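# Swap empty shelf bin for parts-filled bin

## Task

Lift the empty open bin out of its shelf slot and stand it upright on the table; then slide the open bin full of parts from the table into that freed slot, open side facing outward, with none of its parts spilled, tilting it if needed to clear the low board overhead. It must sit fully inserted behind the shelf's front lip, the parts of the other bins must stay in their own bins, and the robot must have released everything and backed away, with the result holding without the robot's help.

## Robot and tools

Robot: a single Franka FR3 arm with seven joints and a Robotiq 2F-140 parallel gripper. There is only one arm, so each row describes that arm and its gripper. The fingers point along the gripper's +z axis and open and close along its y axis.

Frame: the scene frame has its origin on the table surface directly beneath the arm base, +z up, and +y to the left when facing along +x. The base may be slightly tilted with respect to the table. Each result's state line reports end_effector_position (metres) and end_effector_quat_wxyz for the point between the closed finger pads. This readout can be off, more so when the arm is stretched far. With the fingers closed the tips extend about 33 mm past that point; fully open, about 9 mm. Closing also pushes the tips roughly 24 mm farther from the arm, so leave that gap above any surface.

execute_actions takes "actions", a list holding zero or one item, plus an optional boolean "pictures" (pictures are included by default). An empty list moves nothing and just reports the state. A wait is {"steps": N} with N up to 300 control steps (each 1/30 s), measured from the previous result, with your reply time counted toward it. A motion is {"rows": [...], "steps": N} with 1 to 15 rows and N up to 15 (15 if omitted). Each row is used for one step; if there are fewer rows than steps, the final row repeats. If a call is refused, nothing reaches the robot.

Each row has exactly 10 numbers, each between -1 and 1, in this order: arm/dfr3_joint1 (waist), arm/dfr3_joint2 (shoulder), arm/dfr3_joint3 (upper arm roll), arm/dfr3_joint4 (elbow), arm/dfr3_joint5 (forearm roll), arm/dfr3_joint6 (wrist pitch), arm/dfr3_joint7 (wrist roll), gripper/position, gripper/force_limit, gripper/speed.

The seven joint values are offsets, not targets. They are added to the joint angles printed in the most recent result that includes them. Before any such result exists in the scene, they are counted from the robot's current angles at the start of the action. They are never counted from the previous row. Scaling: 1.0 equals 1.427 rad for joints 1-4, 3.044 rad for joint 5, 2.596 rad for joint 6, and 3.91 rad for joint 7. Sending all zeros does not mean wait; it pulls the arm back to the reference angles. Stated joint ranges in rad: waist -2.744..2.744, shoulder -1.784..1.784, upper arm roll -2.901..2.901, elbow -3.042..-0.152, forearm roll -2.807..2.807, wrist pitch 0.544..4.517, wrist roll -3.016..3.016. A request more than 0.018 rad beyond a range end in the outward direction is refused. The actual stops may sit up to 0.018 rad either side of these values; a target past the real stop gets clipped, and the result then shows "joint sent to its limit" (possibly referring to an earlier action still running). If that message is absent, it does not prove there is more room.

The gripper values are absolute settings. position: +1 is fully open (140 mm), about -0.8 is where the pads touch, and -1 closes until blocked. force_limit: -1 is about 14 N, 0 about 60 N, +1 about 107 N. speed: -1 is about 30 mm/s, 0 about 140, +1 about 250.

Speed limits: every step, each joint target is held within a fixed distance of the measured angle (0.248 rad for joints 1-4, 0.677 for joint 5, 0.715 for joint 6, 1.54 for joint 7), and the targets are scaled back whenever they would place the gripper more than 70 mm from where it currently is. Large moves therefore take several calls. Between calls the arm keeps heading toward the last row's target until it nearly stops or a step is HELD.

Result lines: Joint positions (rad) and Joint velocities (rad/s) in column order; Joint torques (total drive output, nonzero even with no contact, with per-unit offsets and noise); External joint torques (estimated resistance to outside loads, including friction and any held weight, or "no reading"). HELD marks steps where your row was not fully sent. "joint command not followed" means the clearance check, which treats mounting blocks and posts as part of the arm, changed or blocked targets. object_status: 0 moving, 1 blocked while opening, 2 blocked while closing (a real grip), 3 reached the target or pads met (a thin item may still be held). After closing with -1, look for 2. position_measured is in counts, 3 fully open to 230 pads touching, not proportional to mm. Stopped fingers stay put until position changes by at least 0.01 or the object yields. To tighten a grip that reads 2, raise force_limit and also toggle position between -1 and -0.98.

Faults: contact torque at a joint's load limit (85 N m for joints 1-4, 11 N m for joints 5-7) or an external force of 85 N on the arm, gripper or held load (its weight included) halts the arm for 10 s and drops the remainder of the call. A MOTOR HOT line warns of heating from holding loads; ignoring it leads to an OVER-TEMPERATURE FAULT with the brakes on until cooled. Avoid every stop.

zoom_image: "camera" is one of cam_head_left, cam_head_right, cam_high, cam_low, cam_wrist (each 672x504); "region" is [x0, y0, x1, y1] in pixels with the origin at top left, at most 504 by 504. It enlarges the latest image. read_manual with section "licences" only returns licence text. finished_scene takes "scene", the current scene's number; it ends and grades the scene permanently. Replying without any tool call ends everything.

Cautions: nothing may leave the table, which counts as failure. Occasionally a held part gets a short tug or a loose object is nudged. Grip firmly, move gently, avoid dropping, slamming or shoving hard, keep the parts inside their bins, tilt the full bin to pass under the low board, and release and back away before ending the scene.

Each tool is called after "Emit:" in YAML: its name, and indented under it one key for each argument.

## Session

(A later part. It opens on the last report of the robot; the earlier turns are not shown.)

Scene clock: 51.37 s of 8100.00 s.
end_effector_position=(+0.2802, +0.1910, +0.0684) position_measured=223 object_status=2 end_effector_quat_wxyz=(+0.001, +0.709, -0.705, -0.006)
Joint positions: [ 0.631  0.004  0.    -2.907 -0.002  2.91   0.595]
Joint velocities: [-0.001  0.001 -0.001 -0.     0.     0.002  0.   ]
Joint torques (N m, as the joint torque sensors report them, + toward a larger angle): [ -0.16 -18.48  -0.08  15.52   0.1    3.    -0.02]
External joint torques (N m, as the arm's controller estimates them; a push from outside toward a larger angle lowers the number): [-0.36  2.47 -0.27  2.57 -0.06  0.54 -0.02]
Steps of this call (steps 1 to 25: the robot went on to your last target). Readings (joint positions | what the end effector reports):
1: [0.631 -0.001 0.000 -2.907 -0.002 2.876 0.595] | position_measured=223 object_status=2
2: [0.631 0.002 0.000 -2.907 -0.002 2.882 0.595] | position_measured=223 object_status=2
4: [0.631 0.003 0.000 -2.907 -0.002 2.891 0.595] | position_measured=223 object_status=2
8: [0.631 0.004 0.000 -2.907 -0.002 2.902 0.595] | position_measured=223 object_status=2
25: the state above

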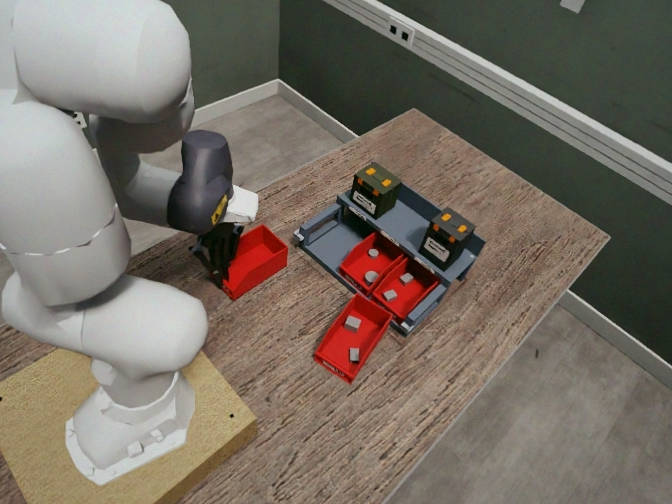

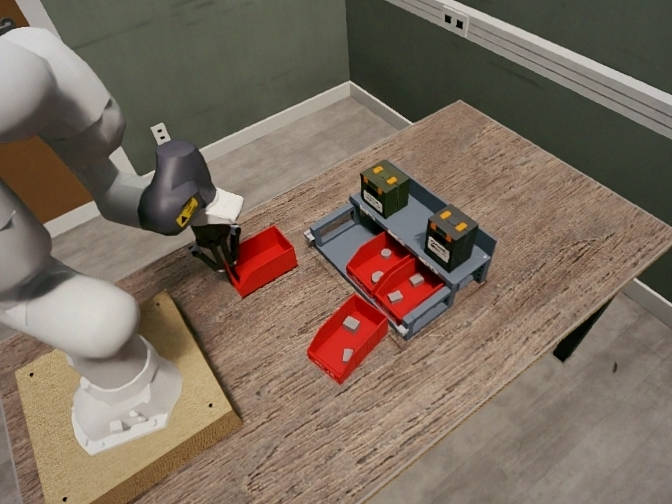

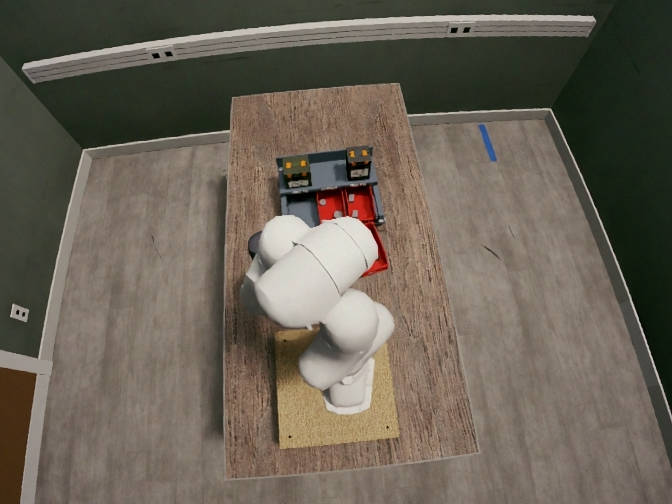

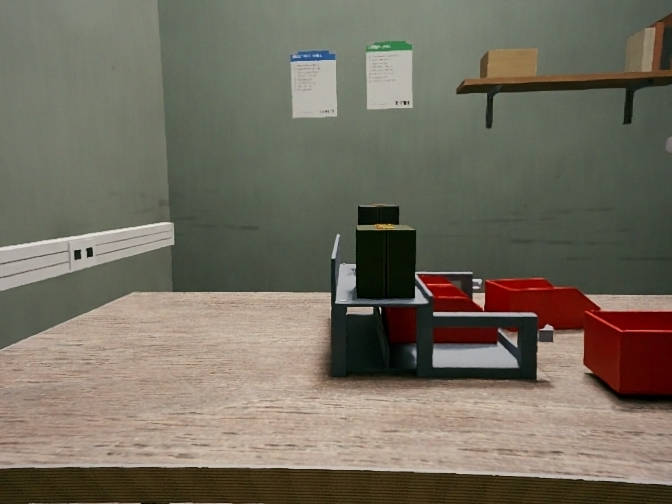

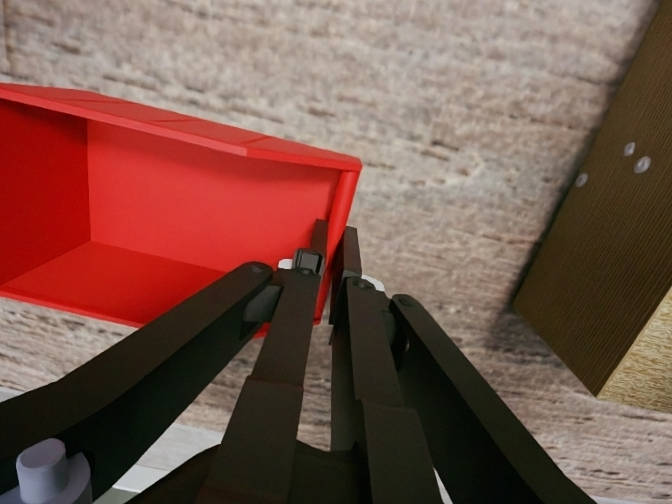

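Emit:
execute_actions:
  actions:
    - {"rows":[[0,0.008,0,0,0,0.011,0,-1,0.6,-0.5],[0,0.013,0,0,0,0.011,0,-1,0.6,-0.5],[0,0.018,0,0,0,0.011,0,-1,0.6,-0.5]],"steps":15}

Emit:
zoom_image:
  camera: "cam_low"
  region: [520, 300, 672, 420]

Scene clock: 54.10 s of 8100.00 s.
end_effector_position=(+0.2792, +0.1904, +0.0624) position_measured=223 object_status=2 end_effector_quat_wxyz=(+0.001, +0.709, -0.705, -0.006)
Joint positions: [ 0.631  0.028  0.    -2.907 -0.002  2.933  0.595]
Joint velocities: [0.    0.    0.001 0.    0.    0.008 0.   ]
Joint torques (N m, as the joint torque sensors report them, + toward a larger angle): [  0.63 -19.58  -0.25  12.72   0.16   3.13  -0.07]
External joint torques (N m, as the arm's controller estimates them; a push from outside toward a larger angle lowers the number): [ 0.35  1.8  -0.55  0.18  0.03  0.67 -0.07]
Steps of this call (steps 1 to 15: the robot went on to your last target; steps 16 to 67: nothing new was sent; steps 68 to 82: all 15 steps of this action). Readings (joint positions | what the end effector reports):
68: [0.631 0.005 0.000 -2.907 -0.002 2.914 0.595] | position_measured=223 object_status=2
69: [0.631 0.009 0.000 -2.907 -0.002 2.918 0.595] | position_measured=223 object_status=2
71: [0.631 0.019 0.000 -2.907 -0.002 2.924 0.595] | position_measured=223 object_status=2
75: [0.631 0.027 0.000 -2.907 -0.002 2.929 0.595] | position_measured=223 object_status=2
82: the state above

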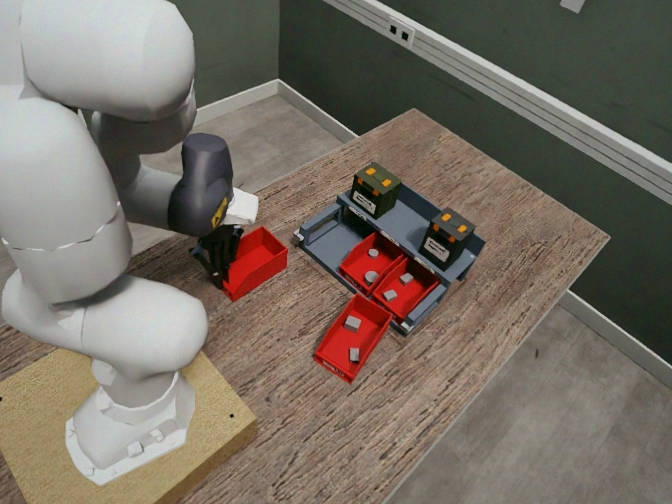

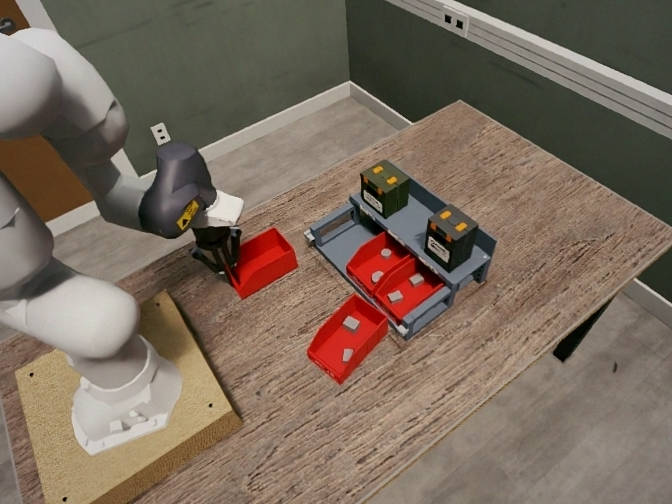

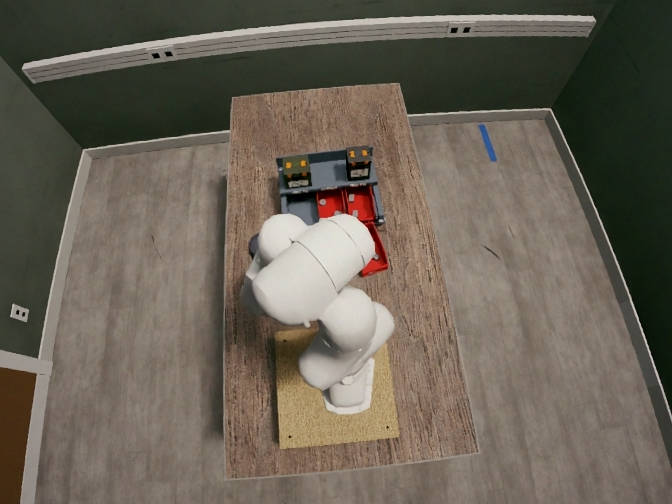

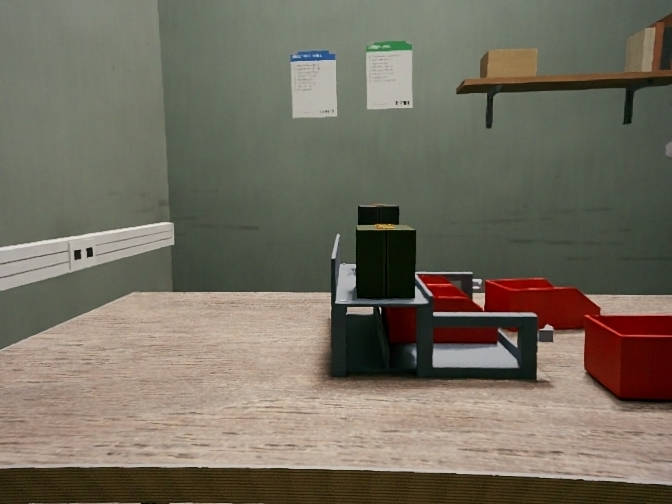

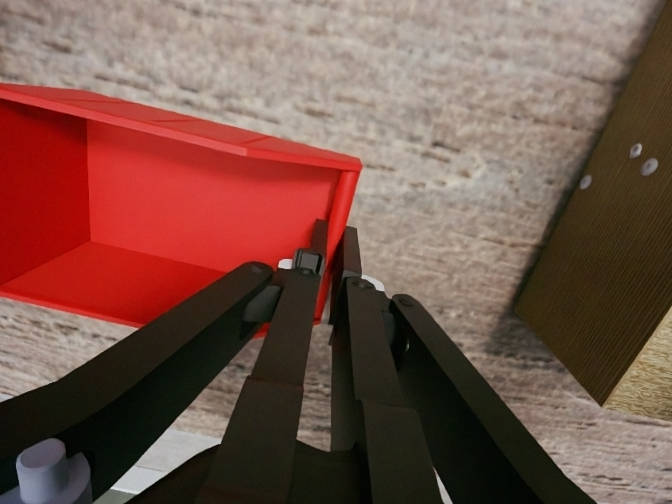

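Region (520, 300, 672, 420) of cam_low's 672x504 image, scaled by 3.316, with more detail than that image has; it fills the top 398 rows of this view, and the rest is white.

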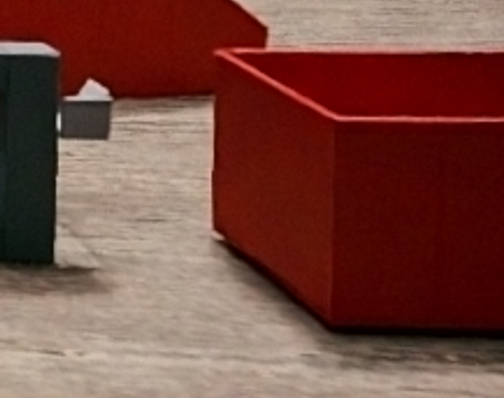

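Another 4 mm, then release.

Emit:
execute_actions:
  actions:
    - {"rows":[[0,0.006,0,0,0,0.008,0,-1,0.6,-0.5],[0,0.013,0,0,0,0.008,0,-1,0.6,-0.5]],"steps":15}

Emit:
zoom_image:
  camera: "cam_low"
  region: [520, 300, 672, 420]

Emit:
execute_actions:
  actions:
    - {"rows":[[0,0,0,0,0,0,0,-0.5,0.6,-0.5]],"steps":15}

Emit:
zoom_image:
  camera: "cam_low"
  region: [520, 300, 672, 420]

Scene clock: 57.30 s of 8100.00 s.
end_effector_position=(+0.2785, +0.1900, +0.0583) position_measured=223 object_status=2 end_effector_quat_wxyz=(+0.002, +0.709, -0.705, -0.006)
Joint positions: [ 0.631  0.044  0.    -2.907 -0.002  2.95   0.595]
Joint velocities: [-0.     0.001 -0.001  0.001  0.     0.004 -0.   ]
Joint torques (N m, as the joint torque sensors report them, + toward a larger angle): [ -0.47 -19.41   0.02  13.52   0.11   3.07  -0.05]
External joint torques (N m, as the arm's controller estimates them; a push from outside toward a larger angle lowers the number): [-0.7   2.17 -0.24  1.34 -0.02  0.61 -0.05]
Steps of this call (steps 1 to 15: the robot went on to your last target; steps 16 to 81: nothing new was sent; steps 82 to 96: all 15 steps of this action). Readings (joint positions | what the end effector reports):
82: [0.631 0.029 0.000 -2.907 -0.002 2.937 0.595] | position_measured=223 object_status=2
83: [0.631 0.032 0.000 -2.907 -0.002 2.940 0.595] | position_measured=223 object_status=2
85: [0.631 0.039 0.000 -2.907 -0.002 2.943 0.595] | position_measured=223 object_status=2
89: [0.631 0.044 0.000 -2.907 -0.002 2.947 0.595] | position_measured=223 object_status=2
96: the state above

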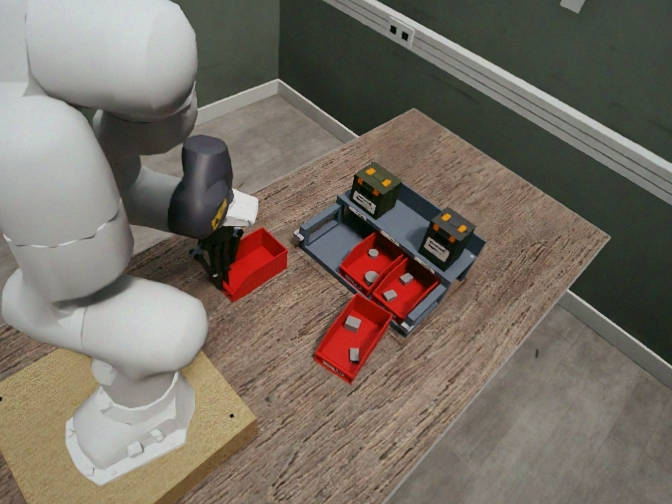

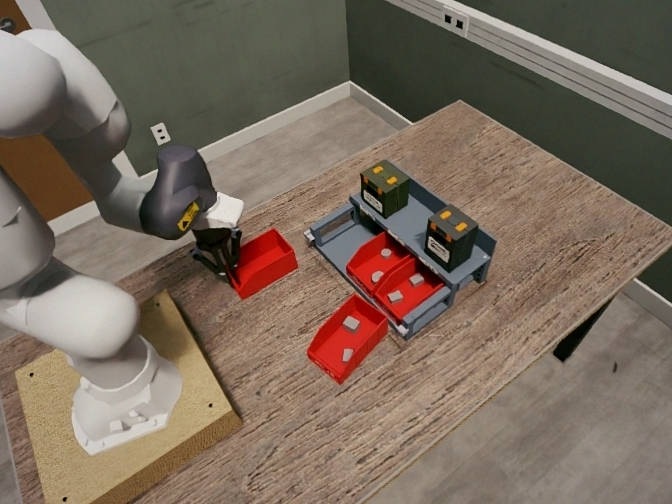

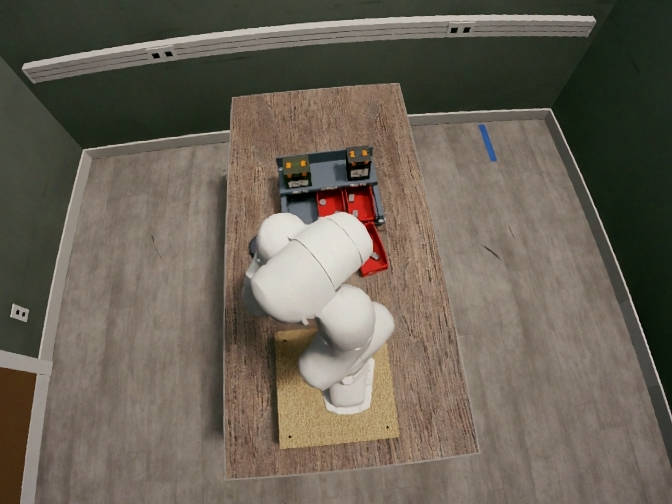

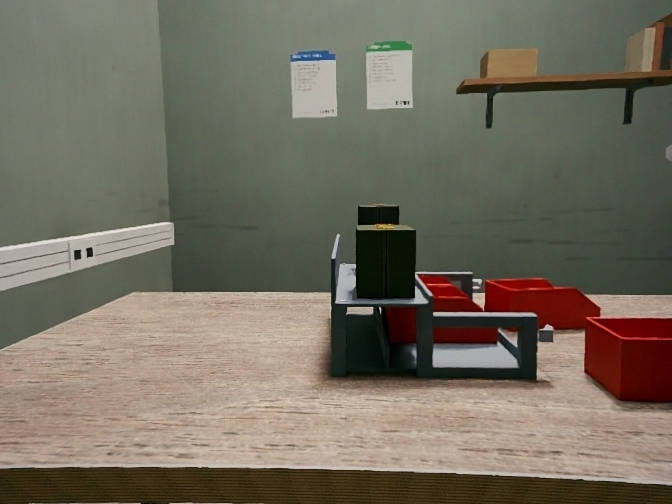

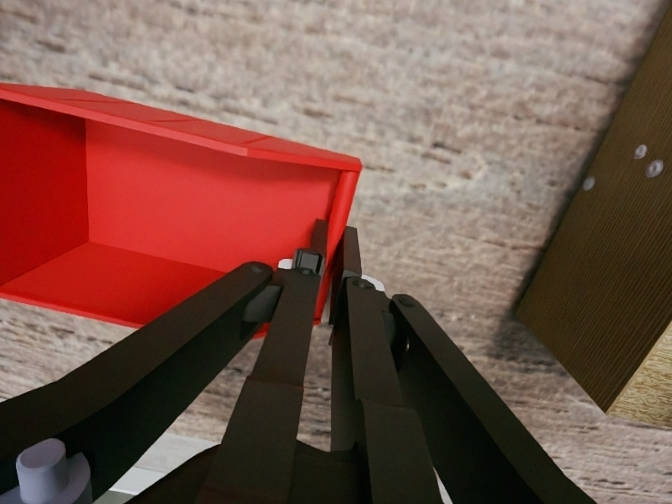

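Region (520, 300, 672, 420) of cam_low's 672x504 image, scaled by 3.316, with more detail than that image has; it fills the top 398 rows of this view, and the rest is white.

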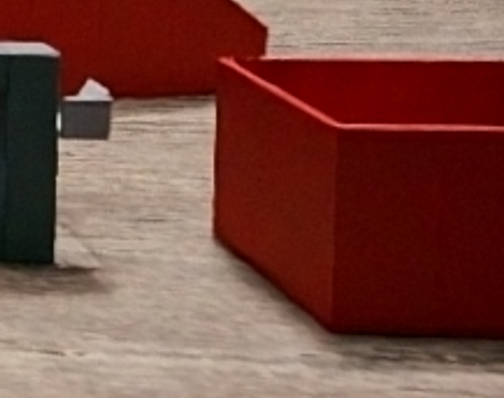

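Scene clock: 57.80 s of 8100.00 s.
end_effector_position=(+0.2785, +0.1900, +0.0583) position_measured=192 object_status=3 end_effector_quat_wxyz=(+0.002, +0.709, -0.705, -0.006)
Joint positions: [ 0.631  0.044  0.    -2.907 -0.002  2.95   0.595]
Joint velocities: [ 0.    -0.     0.001 -0.001  0.     0.     0.002]
Joint torques (N m, as the joint torque sensors report them, + toward a larger angle): [  0.32 -20.45  -0.36  12.98   0.17   2.59   0.03]
External joint torques (N m, as the arm's controller estimates them; a push from outside toward a larger angle lowers the number): [ 0.06  1.08 -0.65  0.85  0.04  0.14  0.03]
Steps of this call (steps 1 to 15: all 15 steps of this action). Readings (joint positions | what the end effector reports):
1: [0.631 0.044 0.000 -2.907 -0.002 2.950 0.595] | position_measured=223 object_status=0
2: [0.631 0.044 0.000 -2.907 -0.002 2.950 0.595] | position_measured=223 object_status=0
4: [0.631 0.044 0.000 -2.907 -0.002 2.950 0.595] | position_measured=210 object_status=0
8: [0.631 0.044 0.000 -2.907 -0.002 2.950 0.595] | position_measured=193 object_status=0
15: the state above

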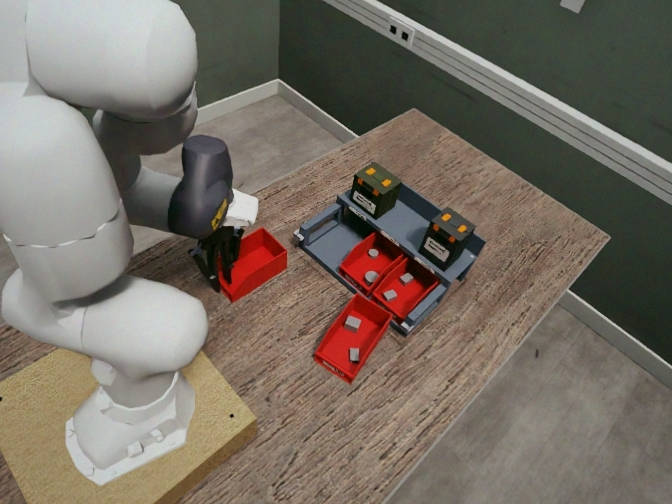

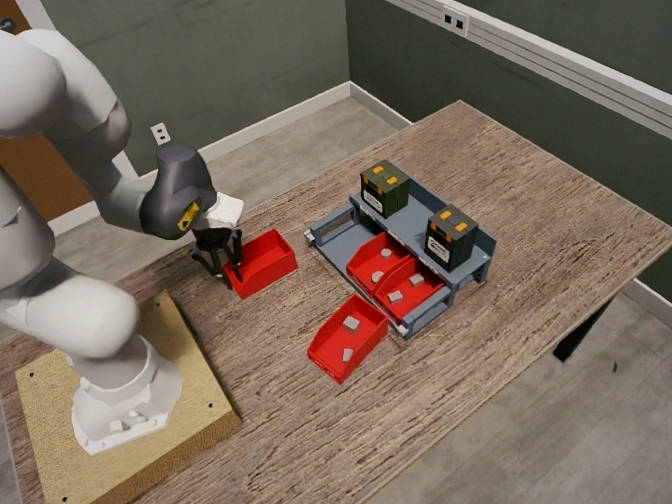

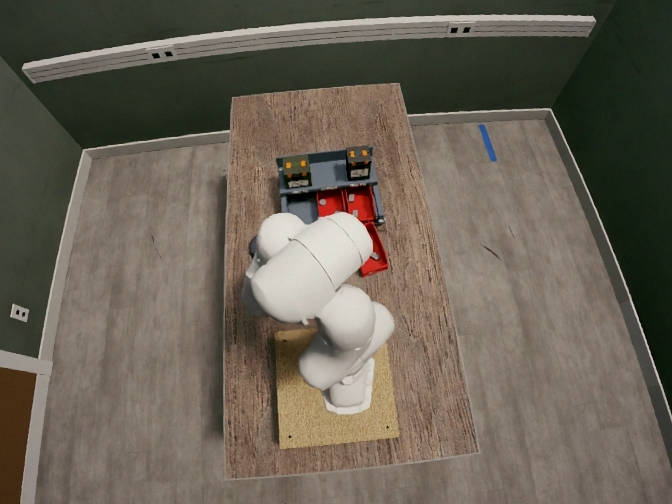

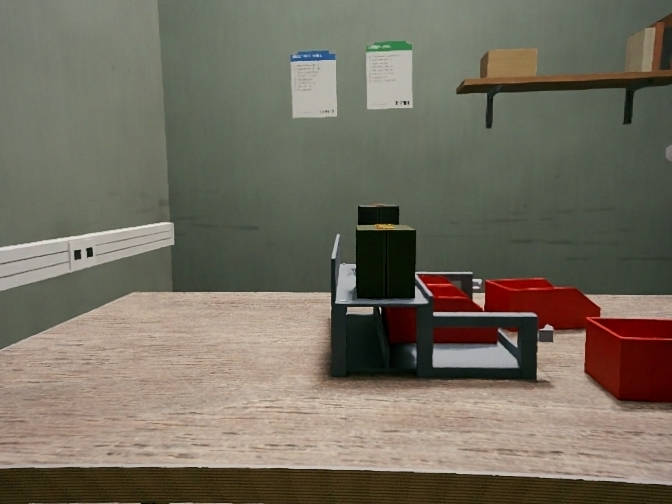

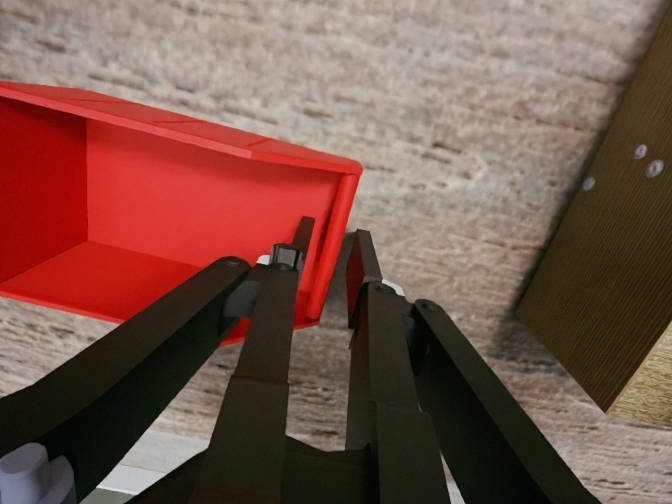

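Region (520, 300, 672, 420) of cam_low's 672x504 image, scaled by 3.316, with more detail than that image has; it fills the top 398 rows of this view, and the rest is white.

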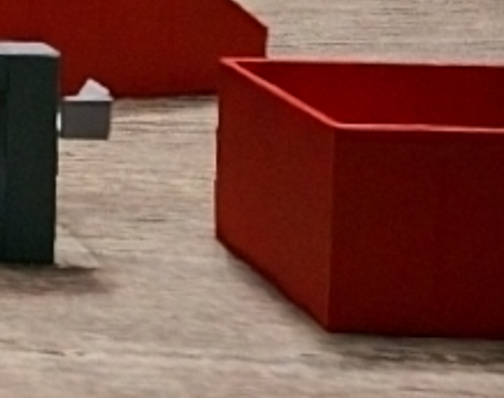

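Emit:
execute_actions:
  actions:
    - {"rows":[[0,-0.02,0,0,0,-0.03,0,-0.5,0.6,0],[0,-0.04,0,0,0,-0.045,0,-0.5,0.6,0],[0,-0.06,0,0,0,-0.06,0,-0.5,0.6,0],[0,-0.08,0,0,0,-0.072,0,-0.5,0.6,0],[0,-0.10,0,0,0,-0.084,0,-0.5,0.6,0],[0,-0.12,0,0,0,-0.096,0,-0.5,0.6,0],[0,-0.15,0,0,0,-0.108,0,-0.5,0.6,0],[0,-0.18,0,0,0,-0.115,0,-0.5,0.6,0],[0,-0.21,0,0,0,-0.115,0,-0.5,0.6,0]],"steps":15}
  pictures: false

Emit:
execute_actions:
  actions:
    - {"steps":15}
  pictures: false

Emit:
execute_actions:
  actions:
    - {"rows":[[-0.601,0.11,0,0.088,0,0.012,-0.262,-0.3,0.6,0]],"steps":15}
  pictures: false

Emit:
execute_actions:
  actions:
    - {"steps":55}

Scene clock: 61.23 s of 8100.00 s.
end_effector_position=(+0.2919, +0.1978, +0.1369) position_measured=192 object_status=3 end_effector_quat_wxyz=(-0.015, +0.709, -0.705, -0.003)
Joint positions: [ 0.631 -0.251  0.    -2.905 -0.002  2.686  0.595]
Joint velocities: [ 0.002 -0.043 -0.001  0.001 -0.002 -0.189 -0.002]
Joint torques (N m, as the joint torque sensors report them, + toward a larger angle): [  0.46 -15.85  -0.51  16.75   0.22   2.09  -0.16]
External joint torques (N m, as the arm's controller estimates them; a push from outside toward a larger angle lowers the number): [ 0.28 -0.3  -0.5  -0.2  -0.15 -0.37 -0.16]
Steps of this call (steps 1 to 15: the robot went on to your last target; steps 16 to 88: nothing new was sent; steps 89 to 103: all 15 steps of this action). Readings (joint positions | what the end effector reports):
89: [0.631 0.040 0.000 -2.908 -0.002 2.939 0.595] | position_measured=192 object_status=3
90: [0.631 0.029 0.000 -2.908 -0.002 2.921 0.595] | position_measured=192 object_status=3
92: [0.631 -0.011 0.000 -2.909 -0.002 2.875 0.595] | position_measured=192 object_status=3
96: [0.631 -0.126 0.000 -2.909 -0.002 2.772 0.595] | position_measured=192 object_status=3
103: the state above

Scene clock: 61.73 s of 8100.00 s.
end_effector_position=(+0.2839, +0.1924, +0.1344) position_measured=192 object_status=3 end_effector_quat_wxyz=(-0.001, +0.709, -0.705, -0.005)
Joint positions: [ 0.631 -0.253  0.    -2.905 -0.002  2.655  0.595]
Joint velocities: [-0.    -0.    -0.001  0.001 -0.    -0.009  0.001]
Joint torques (N m, as the joint torque sensors report them, + toward a larger angle): [  0.47 -17.68   0.01  17.35   0.38   2.35  -0.05]
External joint torques (N m, as the arm's controller estimates them; a push from outside toward a larger angle lowers the number): [ 0.26 -1.11 -0.02 -0.23  0.02 -0.13 -0.05]
Steps of this call (steps 1 to 15: the robot went on to your last target). Readings (joint positions | what the end effector reports):
1: [0.631 -0.252 0.000 -2.905 -0.002 2.680 0.595] | position_measured=192 object_status=3
2: [0.631 -0.252 0.000 -2.905 -0.002 2.675 0.595] | position_measured=192 object_status=3
4: [0.631 -0.253 0.000 -2.905 -0.002 2.668 0.595] | position_measured=192 object_status=3
8: [0.631 -0.253 0.000 -2.905 -0.002 2.660 0.595] | position_measured=192 object_status=3
15: the state above

Scene clock: 62.23 s of 8100.00 s.
end_effector_position=(+0.3767, -0.0753, +0.1206) position_measured=167 object_status=3 end_effector_quat_wxyz=(+0.001, +0.682, -0.731, -0.005)
Joint positions: [-0.159 -0.1   -0.005 -2.781 -0.003  2.682 -0.124]
Joint velocities: [-1.026  0.029 -0.122  0.012  0.019  0.019 -0.991]
Joint torques (N m, as the joint torque sensors report them, + toward a larger angle): [  9.2  -19.08   9.01  18.98   0.13   2.66  -0.61]
External joint torques (N m, as the arm's controller estimates them; a push from outside toward a larger angle lowers the number): [-1.6   2.9  -1.32  3.56  0.79  0.41 -0.59]
Steps of this call (steps 1 to 15: all 15 steps of this action). Readings (joint positions | what the end effector reports):
1: [0.597 -0.234 0.012 -2.889 -0.004 2.656 0.534] | position_measured=192 object_status=0
2: [0.545 -0.201 0.013 -2.862 -0.004 2.660 0.464] | position_measured=186 object_status=0
4: [0.437 -0.157 0.009 -2.826 -0.004 2.667 0.337] | position_measured=171 object_status=0
8: [0.215 -0.116 0.004 -2.794 -0.004 2.675 0.133] | position_measured=167 object_status=0
15: the state above

Scene clock: 64.07 s of 8100.00 s.
end_effector_position=(+0.3713, -0.0988, +0.1200) position_measured=167 object_status=3 end_effector_quat_wxyz=(+0.000, +0.763, -0.646, -0.005)
Joint positions: [-0.225 -0.098 -0.001 -2.78  -0.003  2.684 -0.423]
Joint velocities: [-0.001  0.001  0.001 -0.     0.001 -0.001 -0.005]
Joint torques (N m, as the joint torque sensors report them, + toward a larger angle): [ -0.1  -18.67   0.9   18.98   0.48   2.97  -0.21]
External joint torques (N m, as the arm's controller estimates them; a push from outside toward a larger angle lowers the number): [-0.19  2.95  0.89  2.05  0.13  0.48 -0.21]
Steps of this call (steps 1 to 45: the robot went on to your last target; steps 46 to 55: nothing new was sent). Readings (joint positions | what the end effector reports):
1: [-0.186 -0.099 -0.008 -2.780 -0.003 2.683 -0.155] | position_measured=167 object_status=3
2: [-0.203 -0.099 -0.008 -2.780 -0.003 2.683 -0.183] | position_measured=167 object_status=3
4: [-0.218 -0.099 -0.007 -2.780 -0.003 2.683 -0.230] | position_measured=167 object_status=3
8: [-0.224 -0.098 -0.003 -2.780 -0.003 2.684 -0.299] | position_measured=167 object_status=3
55: the state above
The arm was judged still, so your last target was given up. Only a new action makes it travel on or press farther. Fingers that are still opening or closing keep moving.

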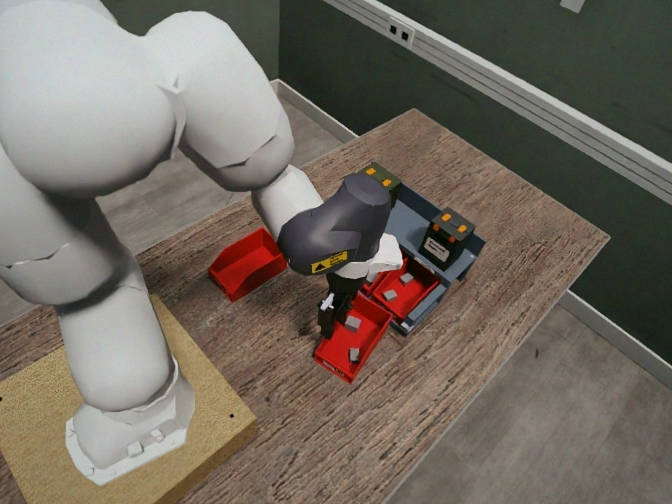

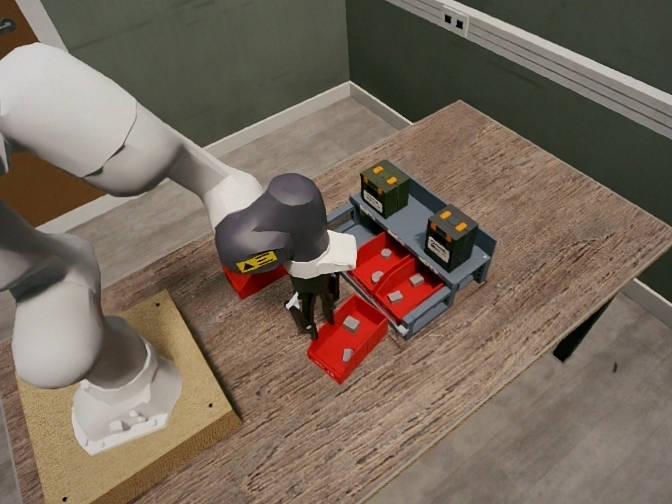

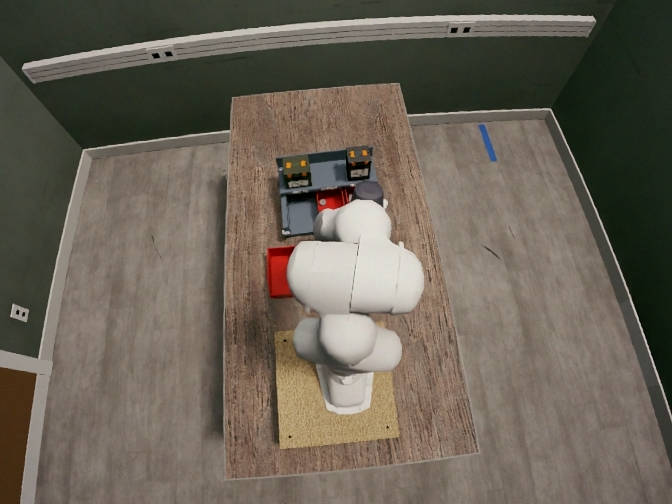

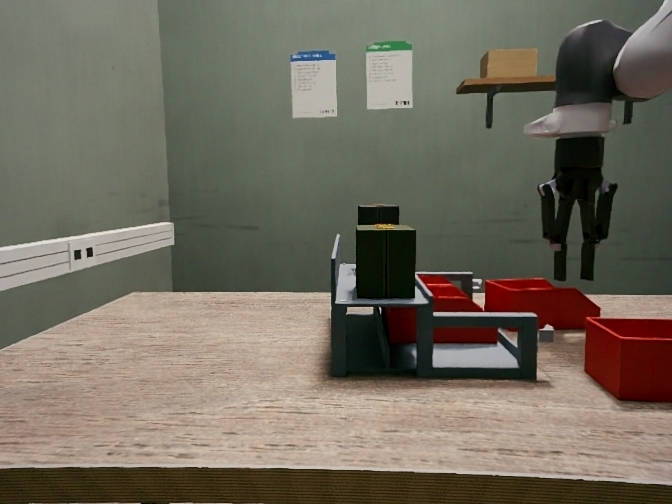

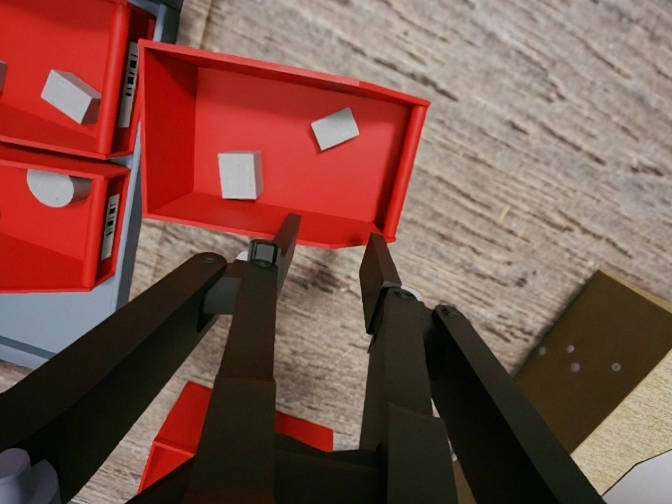

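Emit:
execute_actions:
  actions:
    - {"rows":[[-0.0995,0.065,0,-0.027,0,0.051,-0.038,-0.3,0.6,0]],"steps":15}
  pictures: false

Emit:
execute_actions:
  actions:
    - {"steps":30}

Scene clock: 67.37 s of 8100.00 s.
end_effector_position=(+0.3403, -0.1443, +0.0847) position_measured=167 object_status=3 end_effector_quat_wxyz=(+0.001, +0.755, -0.656, -0.008)
Joint positions: [-0.365 -0.007 -0.003 -2.818 -0.003  2.807 -0.538]
Joint velocities: [-0.002  0.     0.001 -0.002  0.001  0.045 -0.092]
Joint torques (N m, as the joint torque sensors report them, + toward a larger angle): [ -0.85 -20.55  -0.48  14.64   0.38   2.93  -0.36]
External joint torques (N m, as the arm's controller estimates them; a push from outside toward a larger angle lowers the number): [-0.87  2.04 -0.5   0.04  0.12  0.48 -0.36]
Steps of this call (steps 1 to 84: nothing new was sent; steps 85 to 99: all 15 steps of this action). Readings (joint positions | what the end effector reports):
85: [-0.251 -0.088 0.010 -2.784 -0.004 2.706 -0.436] | position_measured=167 object_status=3
86: [-0.286 -0.065 0.009 -2.791 -0.004 2.727 -0.449] | position_measured=167 object_status=3
88: [-0.336 -0.027 -0.002 -2.808 -0.003 2.754 -0.472] | position_measured=167 object_status=3
92: [-0.362 -0.008 -0.004 -2.818 -0.003 2.785 -0.505] | position_measured=167 object_status=3
99: the state above

Scene clock: 68.37 s of 8100.00 s.
end_effector_position=(+0.3424, -0.1452, +0.0853) position_measured=167 object_status=3 end_effector_quat_wxyz=(+0.000, +0.764, -0.646, -0.004)
Joint positions: [-0.365 -0.007 -0.002 -2.818 -0.003  2.814 -0.565]
Joint velocities: [ 0.001 -0.     0.001 -0.001  0.001 -0.    -0.003]
Joint torques (N m, as the joint torque sensors report them, + toward a larger angle): [ -0.83 -19.98   0.68  15.22   0.35   2.97  -0.2 ]
External joint torques (N m, as the arm's controller estimates them; a push from outside toward a larger angle lowers the number): [-0.95  2.68  0.55  0.5   0.1   0.47 -0.2 ]
Steps of this call (steps 1 to 30: the robot went on to your last target). Readings (joint positions | what the end effector reports):
1: [-0.365 -0.007 -0.002 -2.818 -0.003 2.808 -0.541] | position_measured=167 object_status=3
2: [-0.365 -0.007 -0.002 -2.818 -0.003 2.809 -0.543] | position_measured=167 object_status=3
4: [-0.365 -0.007 -0.002 -2.818 -0.003 2.811 -0.548] | position_measured=167 object_status=3
8: [-0.365 -0.007 -0.002 -2.818 -0.003 2.813 -0.554] | position_measured=167 object_status=3
30: the state above
The arm was judged still, so your last target was given up. Only a new action makes it travel on or press farther. Fingers that are still opening or closing keep moving.

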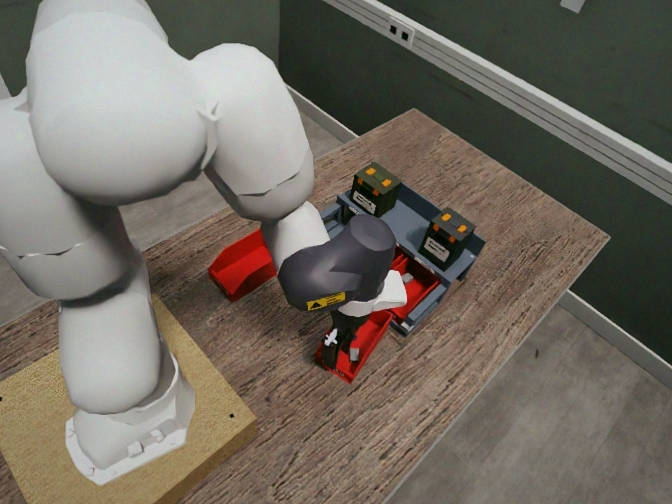

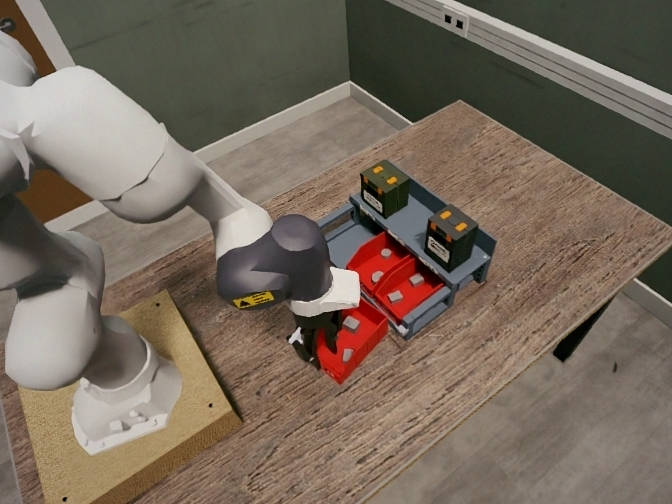

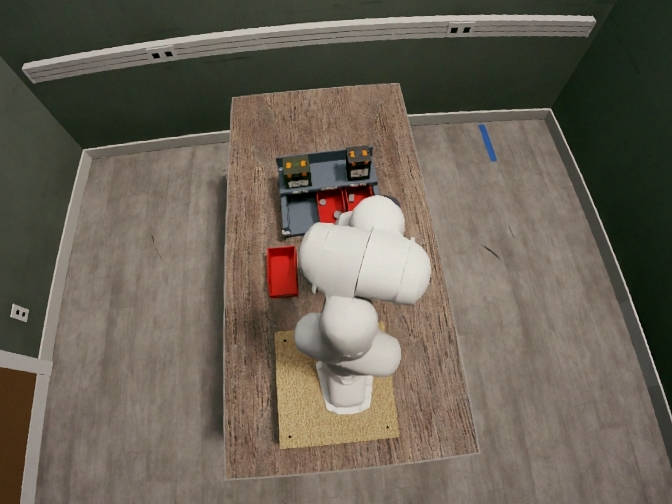

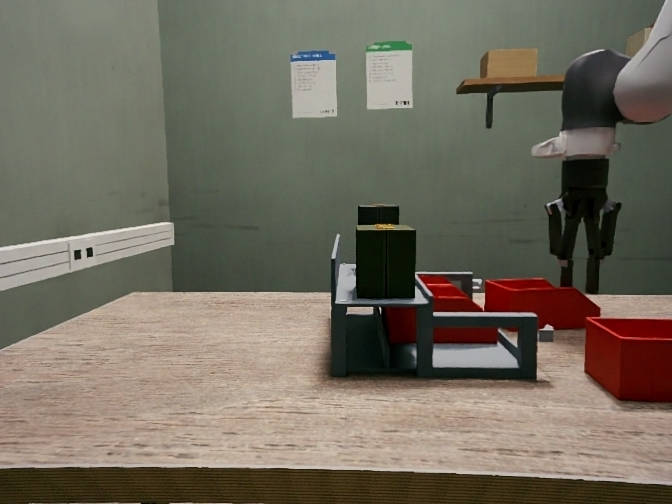

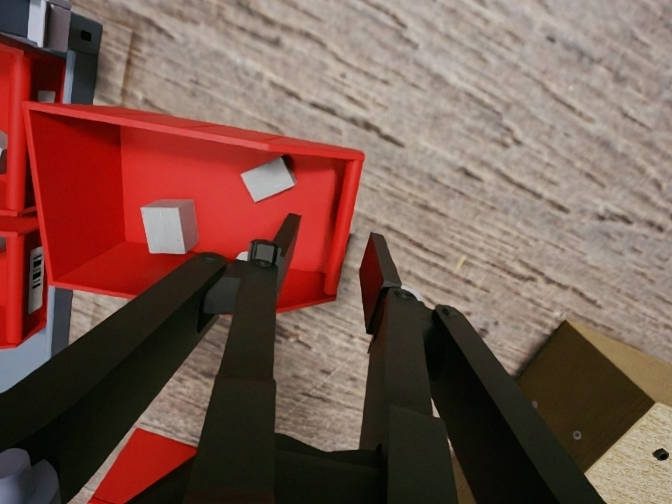

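Emit:
execute_actions:
  actions:
    - {"rows":[[-0.01,0.01,0,0,0,0.015,-0.02,-0.4,0.6,0],[-0.01,0.02,0,0,0,0.022,-0.02,-0.4,0.6,0],[-0.01,0.03,0,0,0,0.028,-0.02,-0.4,0.6,0],[-0.01,0.04,0,0,0,0.033,-0.02,-0.4,0.6,0],[-0.01,0.05,0,0,0,0.037,-0.02,-0.4,0.6,0],[-0.01,0.06,0,0,0,0.037,-0.02,-0.4,0.6,0],[-0.01,0.07,0,0,0,0.037,-0.02,-0.4,0.6,0]],"steps":15}
  pictures: false

Emit:
execute_actions:
  actions:
    - {"steps":25}

Emit:
zoom_image:
  camera: "cam_low"
  region: [470, 240, 672, 350]

Scene clock: 72.53 s of 8100.00 s.
end_effector_position=(+0.3341, -0.1463, +0.0570) position_measured=179 object_status=3 end_effector_quat_wxyz=(+0.001, +0.778, -0.628, -0.010)
Joint positions: [-0.378  0.09  -0.002 -2.818 -0.003  2.9   -0.623]
Joint velocities: [-0.     0.001 -0.001  0.001 -0.     0.045 -0.047]
Joint torques (N m, as the joint torque sensors report them, + toward a larger angle): [ -0.38 -21.84  -0.34  14.15   0.16   2.96  -0.3 ]
External joint torques (N m, as the arm's controller estimates them; a push from outside toward a larger angle lowers the number): [-0.52  2.3  -0.55  1.26  0.    0.49 -0.3 ]
Steps of this call (steps 1 to 90: nothing new was sent; then 0.67 s passed at rest; steps 91 to 105: all 15 steps of this action). Readings (joint positions | what the end effector reports):
91: [-0.368 -0.006 -0.002 -2.818 -0.003 2.819 -0.572] | position_measured=167 object_status=0
92: [-0.371 -0.001 -0.002 -2.818 -0.003 2.828 -0.579] | position_measured=173 object_status=0
94: [-0.375 0.018 -0.002 -2.818 -0.003 2.849 -0.590] | position_measured=179 object_status=0
98: [-0.378 0.070 -0.002 -2.818 -0.003 2.881 -0.607] | position_measured=179 object_status=0
105: the state above

Scene clock: 73.37 s of 8100.00 s.
end_effector_position=(+0.3362, -0.1472, +0.0576) position_measured=179 object_status=3 end_effector_quat_wxyz=(+0.000, +0.782, -0.623, -0.006)
Joint positions: [-0.378  0.09  -0.002 -2.818 -0.003  2.908 -0.636]
Joint velocities: [-0.001  0.     0.    -0.001 -0.001 -0.    -0.003]
Joint torques (N m, as the joint torque sensors report them, + toward a larger angle): [ -0.27 -21.2    0.2   13.91   0.2    3.04  -0.39]
External joint torques (N m, as the arm's controller estimates them; a push from outside toward a larger angle lowers the number): [-0.37  2.92  0.02  1.03  0.03  0.55 -0.39]
Steps of this call (steps 1 to 25: the robot went on to your last target). Readings (joint positions | what the end effector reports):
1: [-0.378 0.090 -0.002 -2.818 -0.003 2.902 -0.625] | position_measured=179 object_status=3
2: [-0.378 0.090 -0.002 -2.818 -0.003 2.903 -0.626] | position_measured=179 object_status=3
4: [-0.378 0.090 -0.002 -2.818 -0.003 2.904 -0.628] | position_measured=179 object_status=3
8: [-0.378 0.090 -0.002 -2.818 -0.003 2.906 -0.631] | position_measured=179 object_status=3
25: the state above

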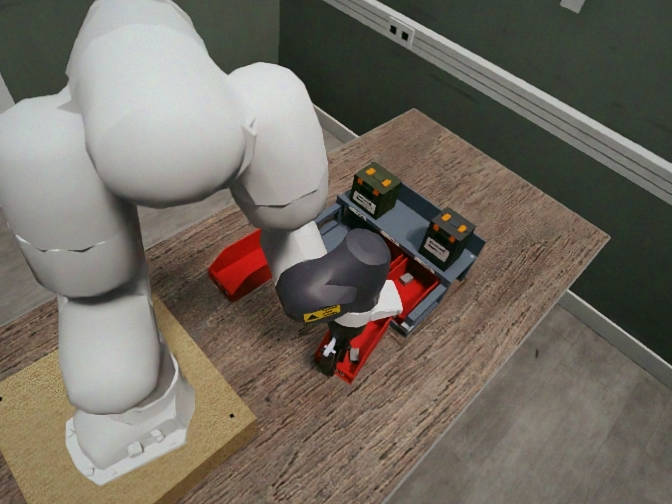

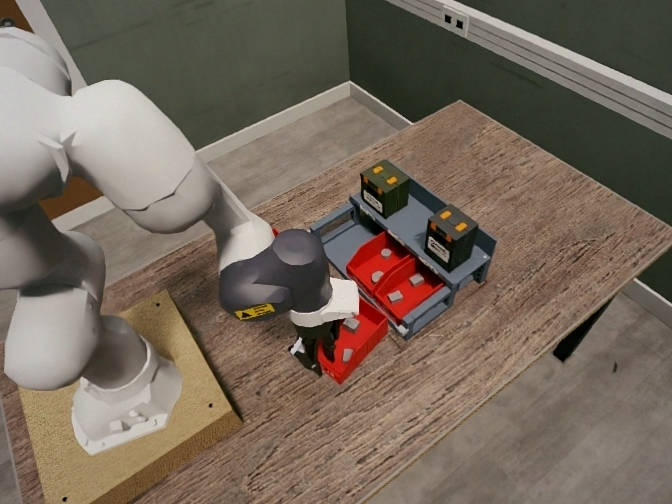

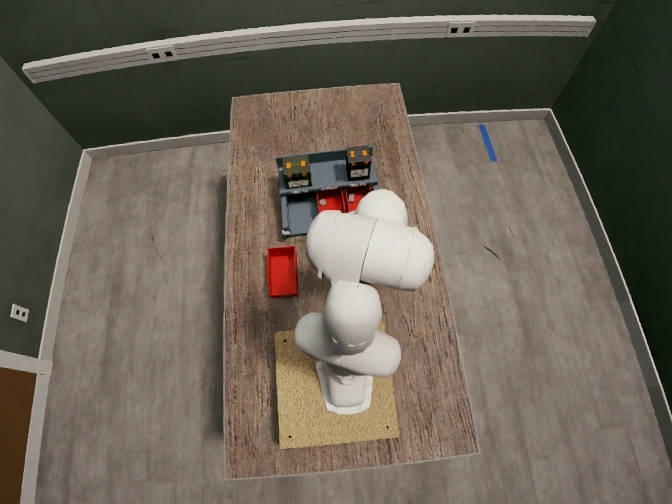

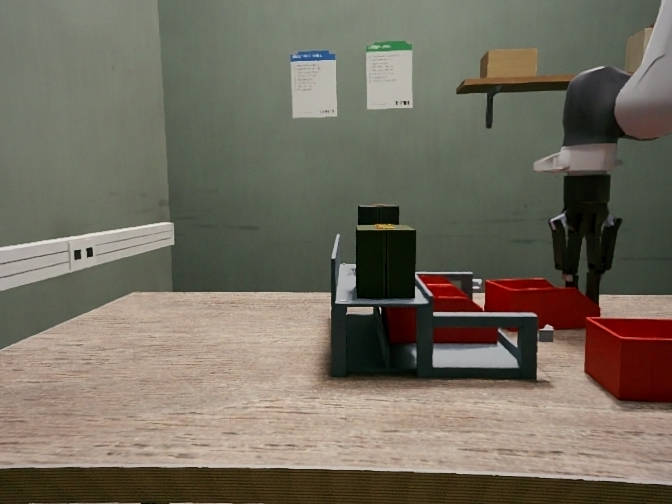

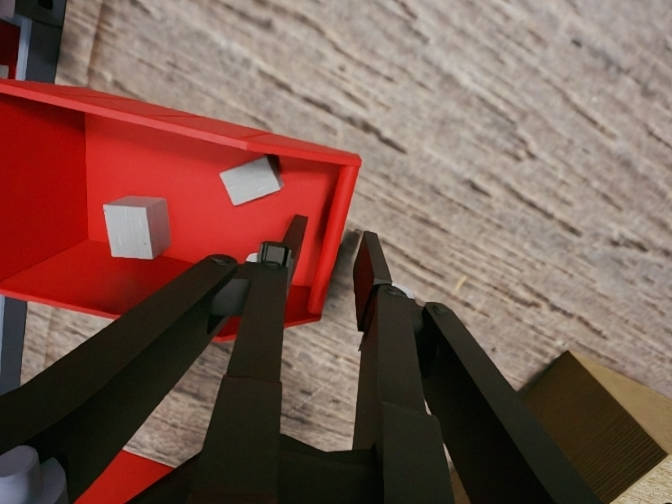

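Region (470, 240, 672, 350) of cam_low's 672x504 image, scaled by 2.495, with more detail than that image has; it fills the top 274 rows of this view, and the rest is white.

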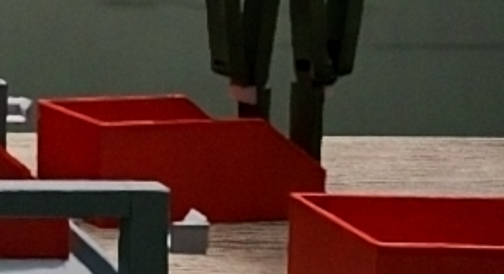

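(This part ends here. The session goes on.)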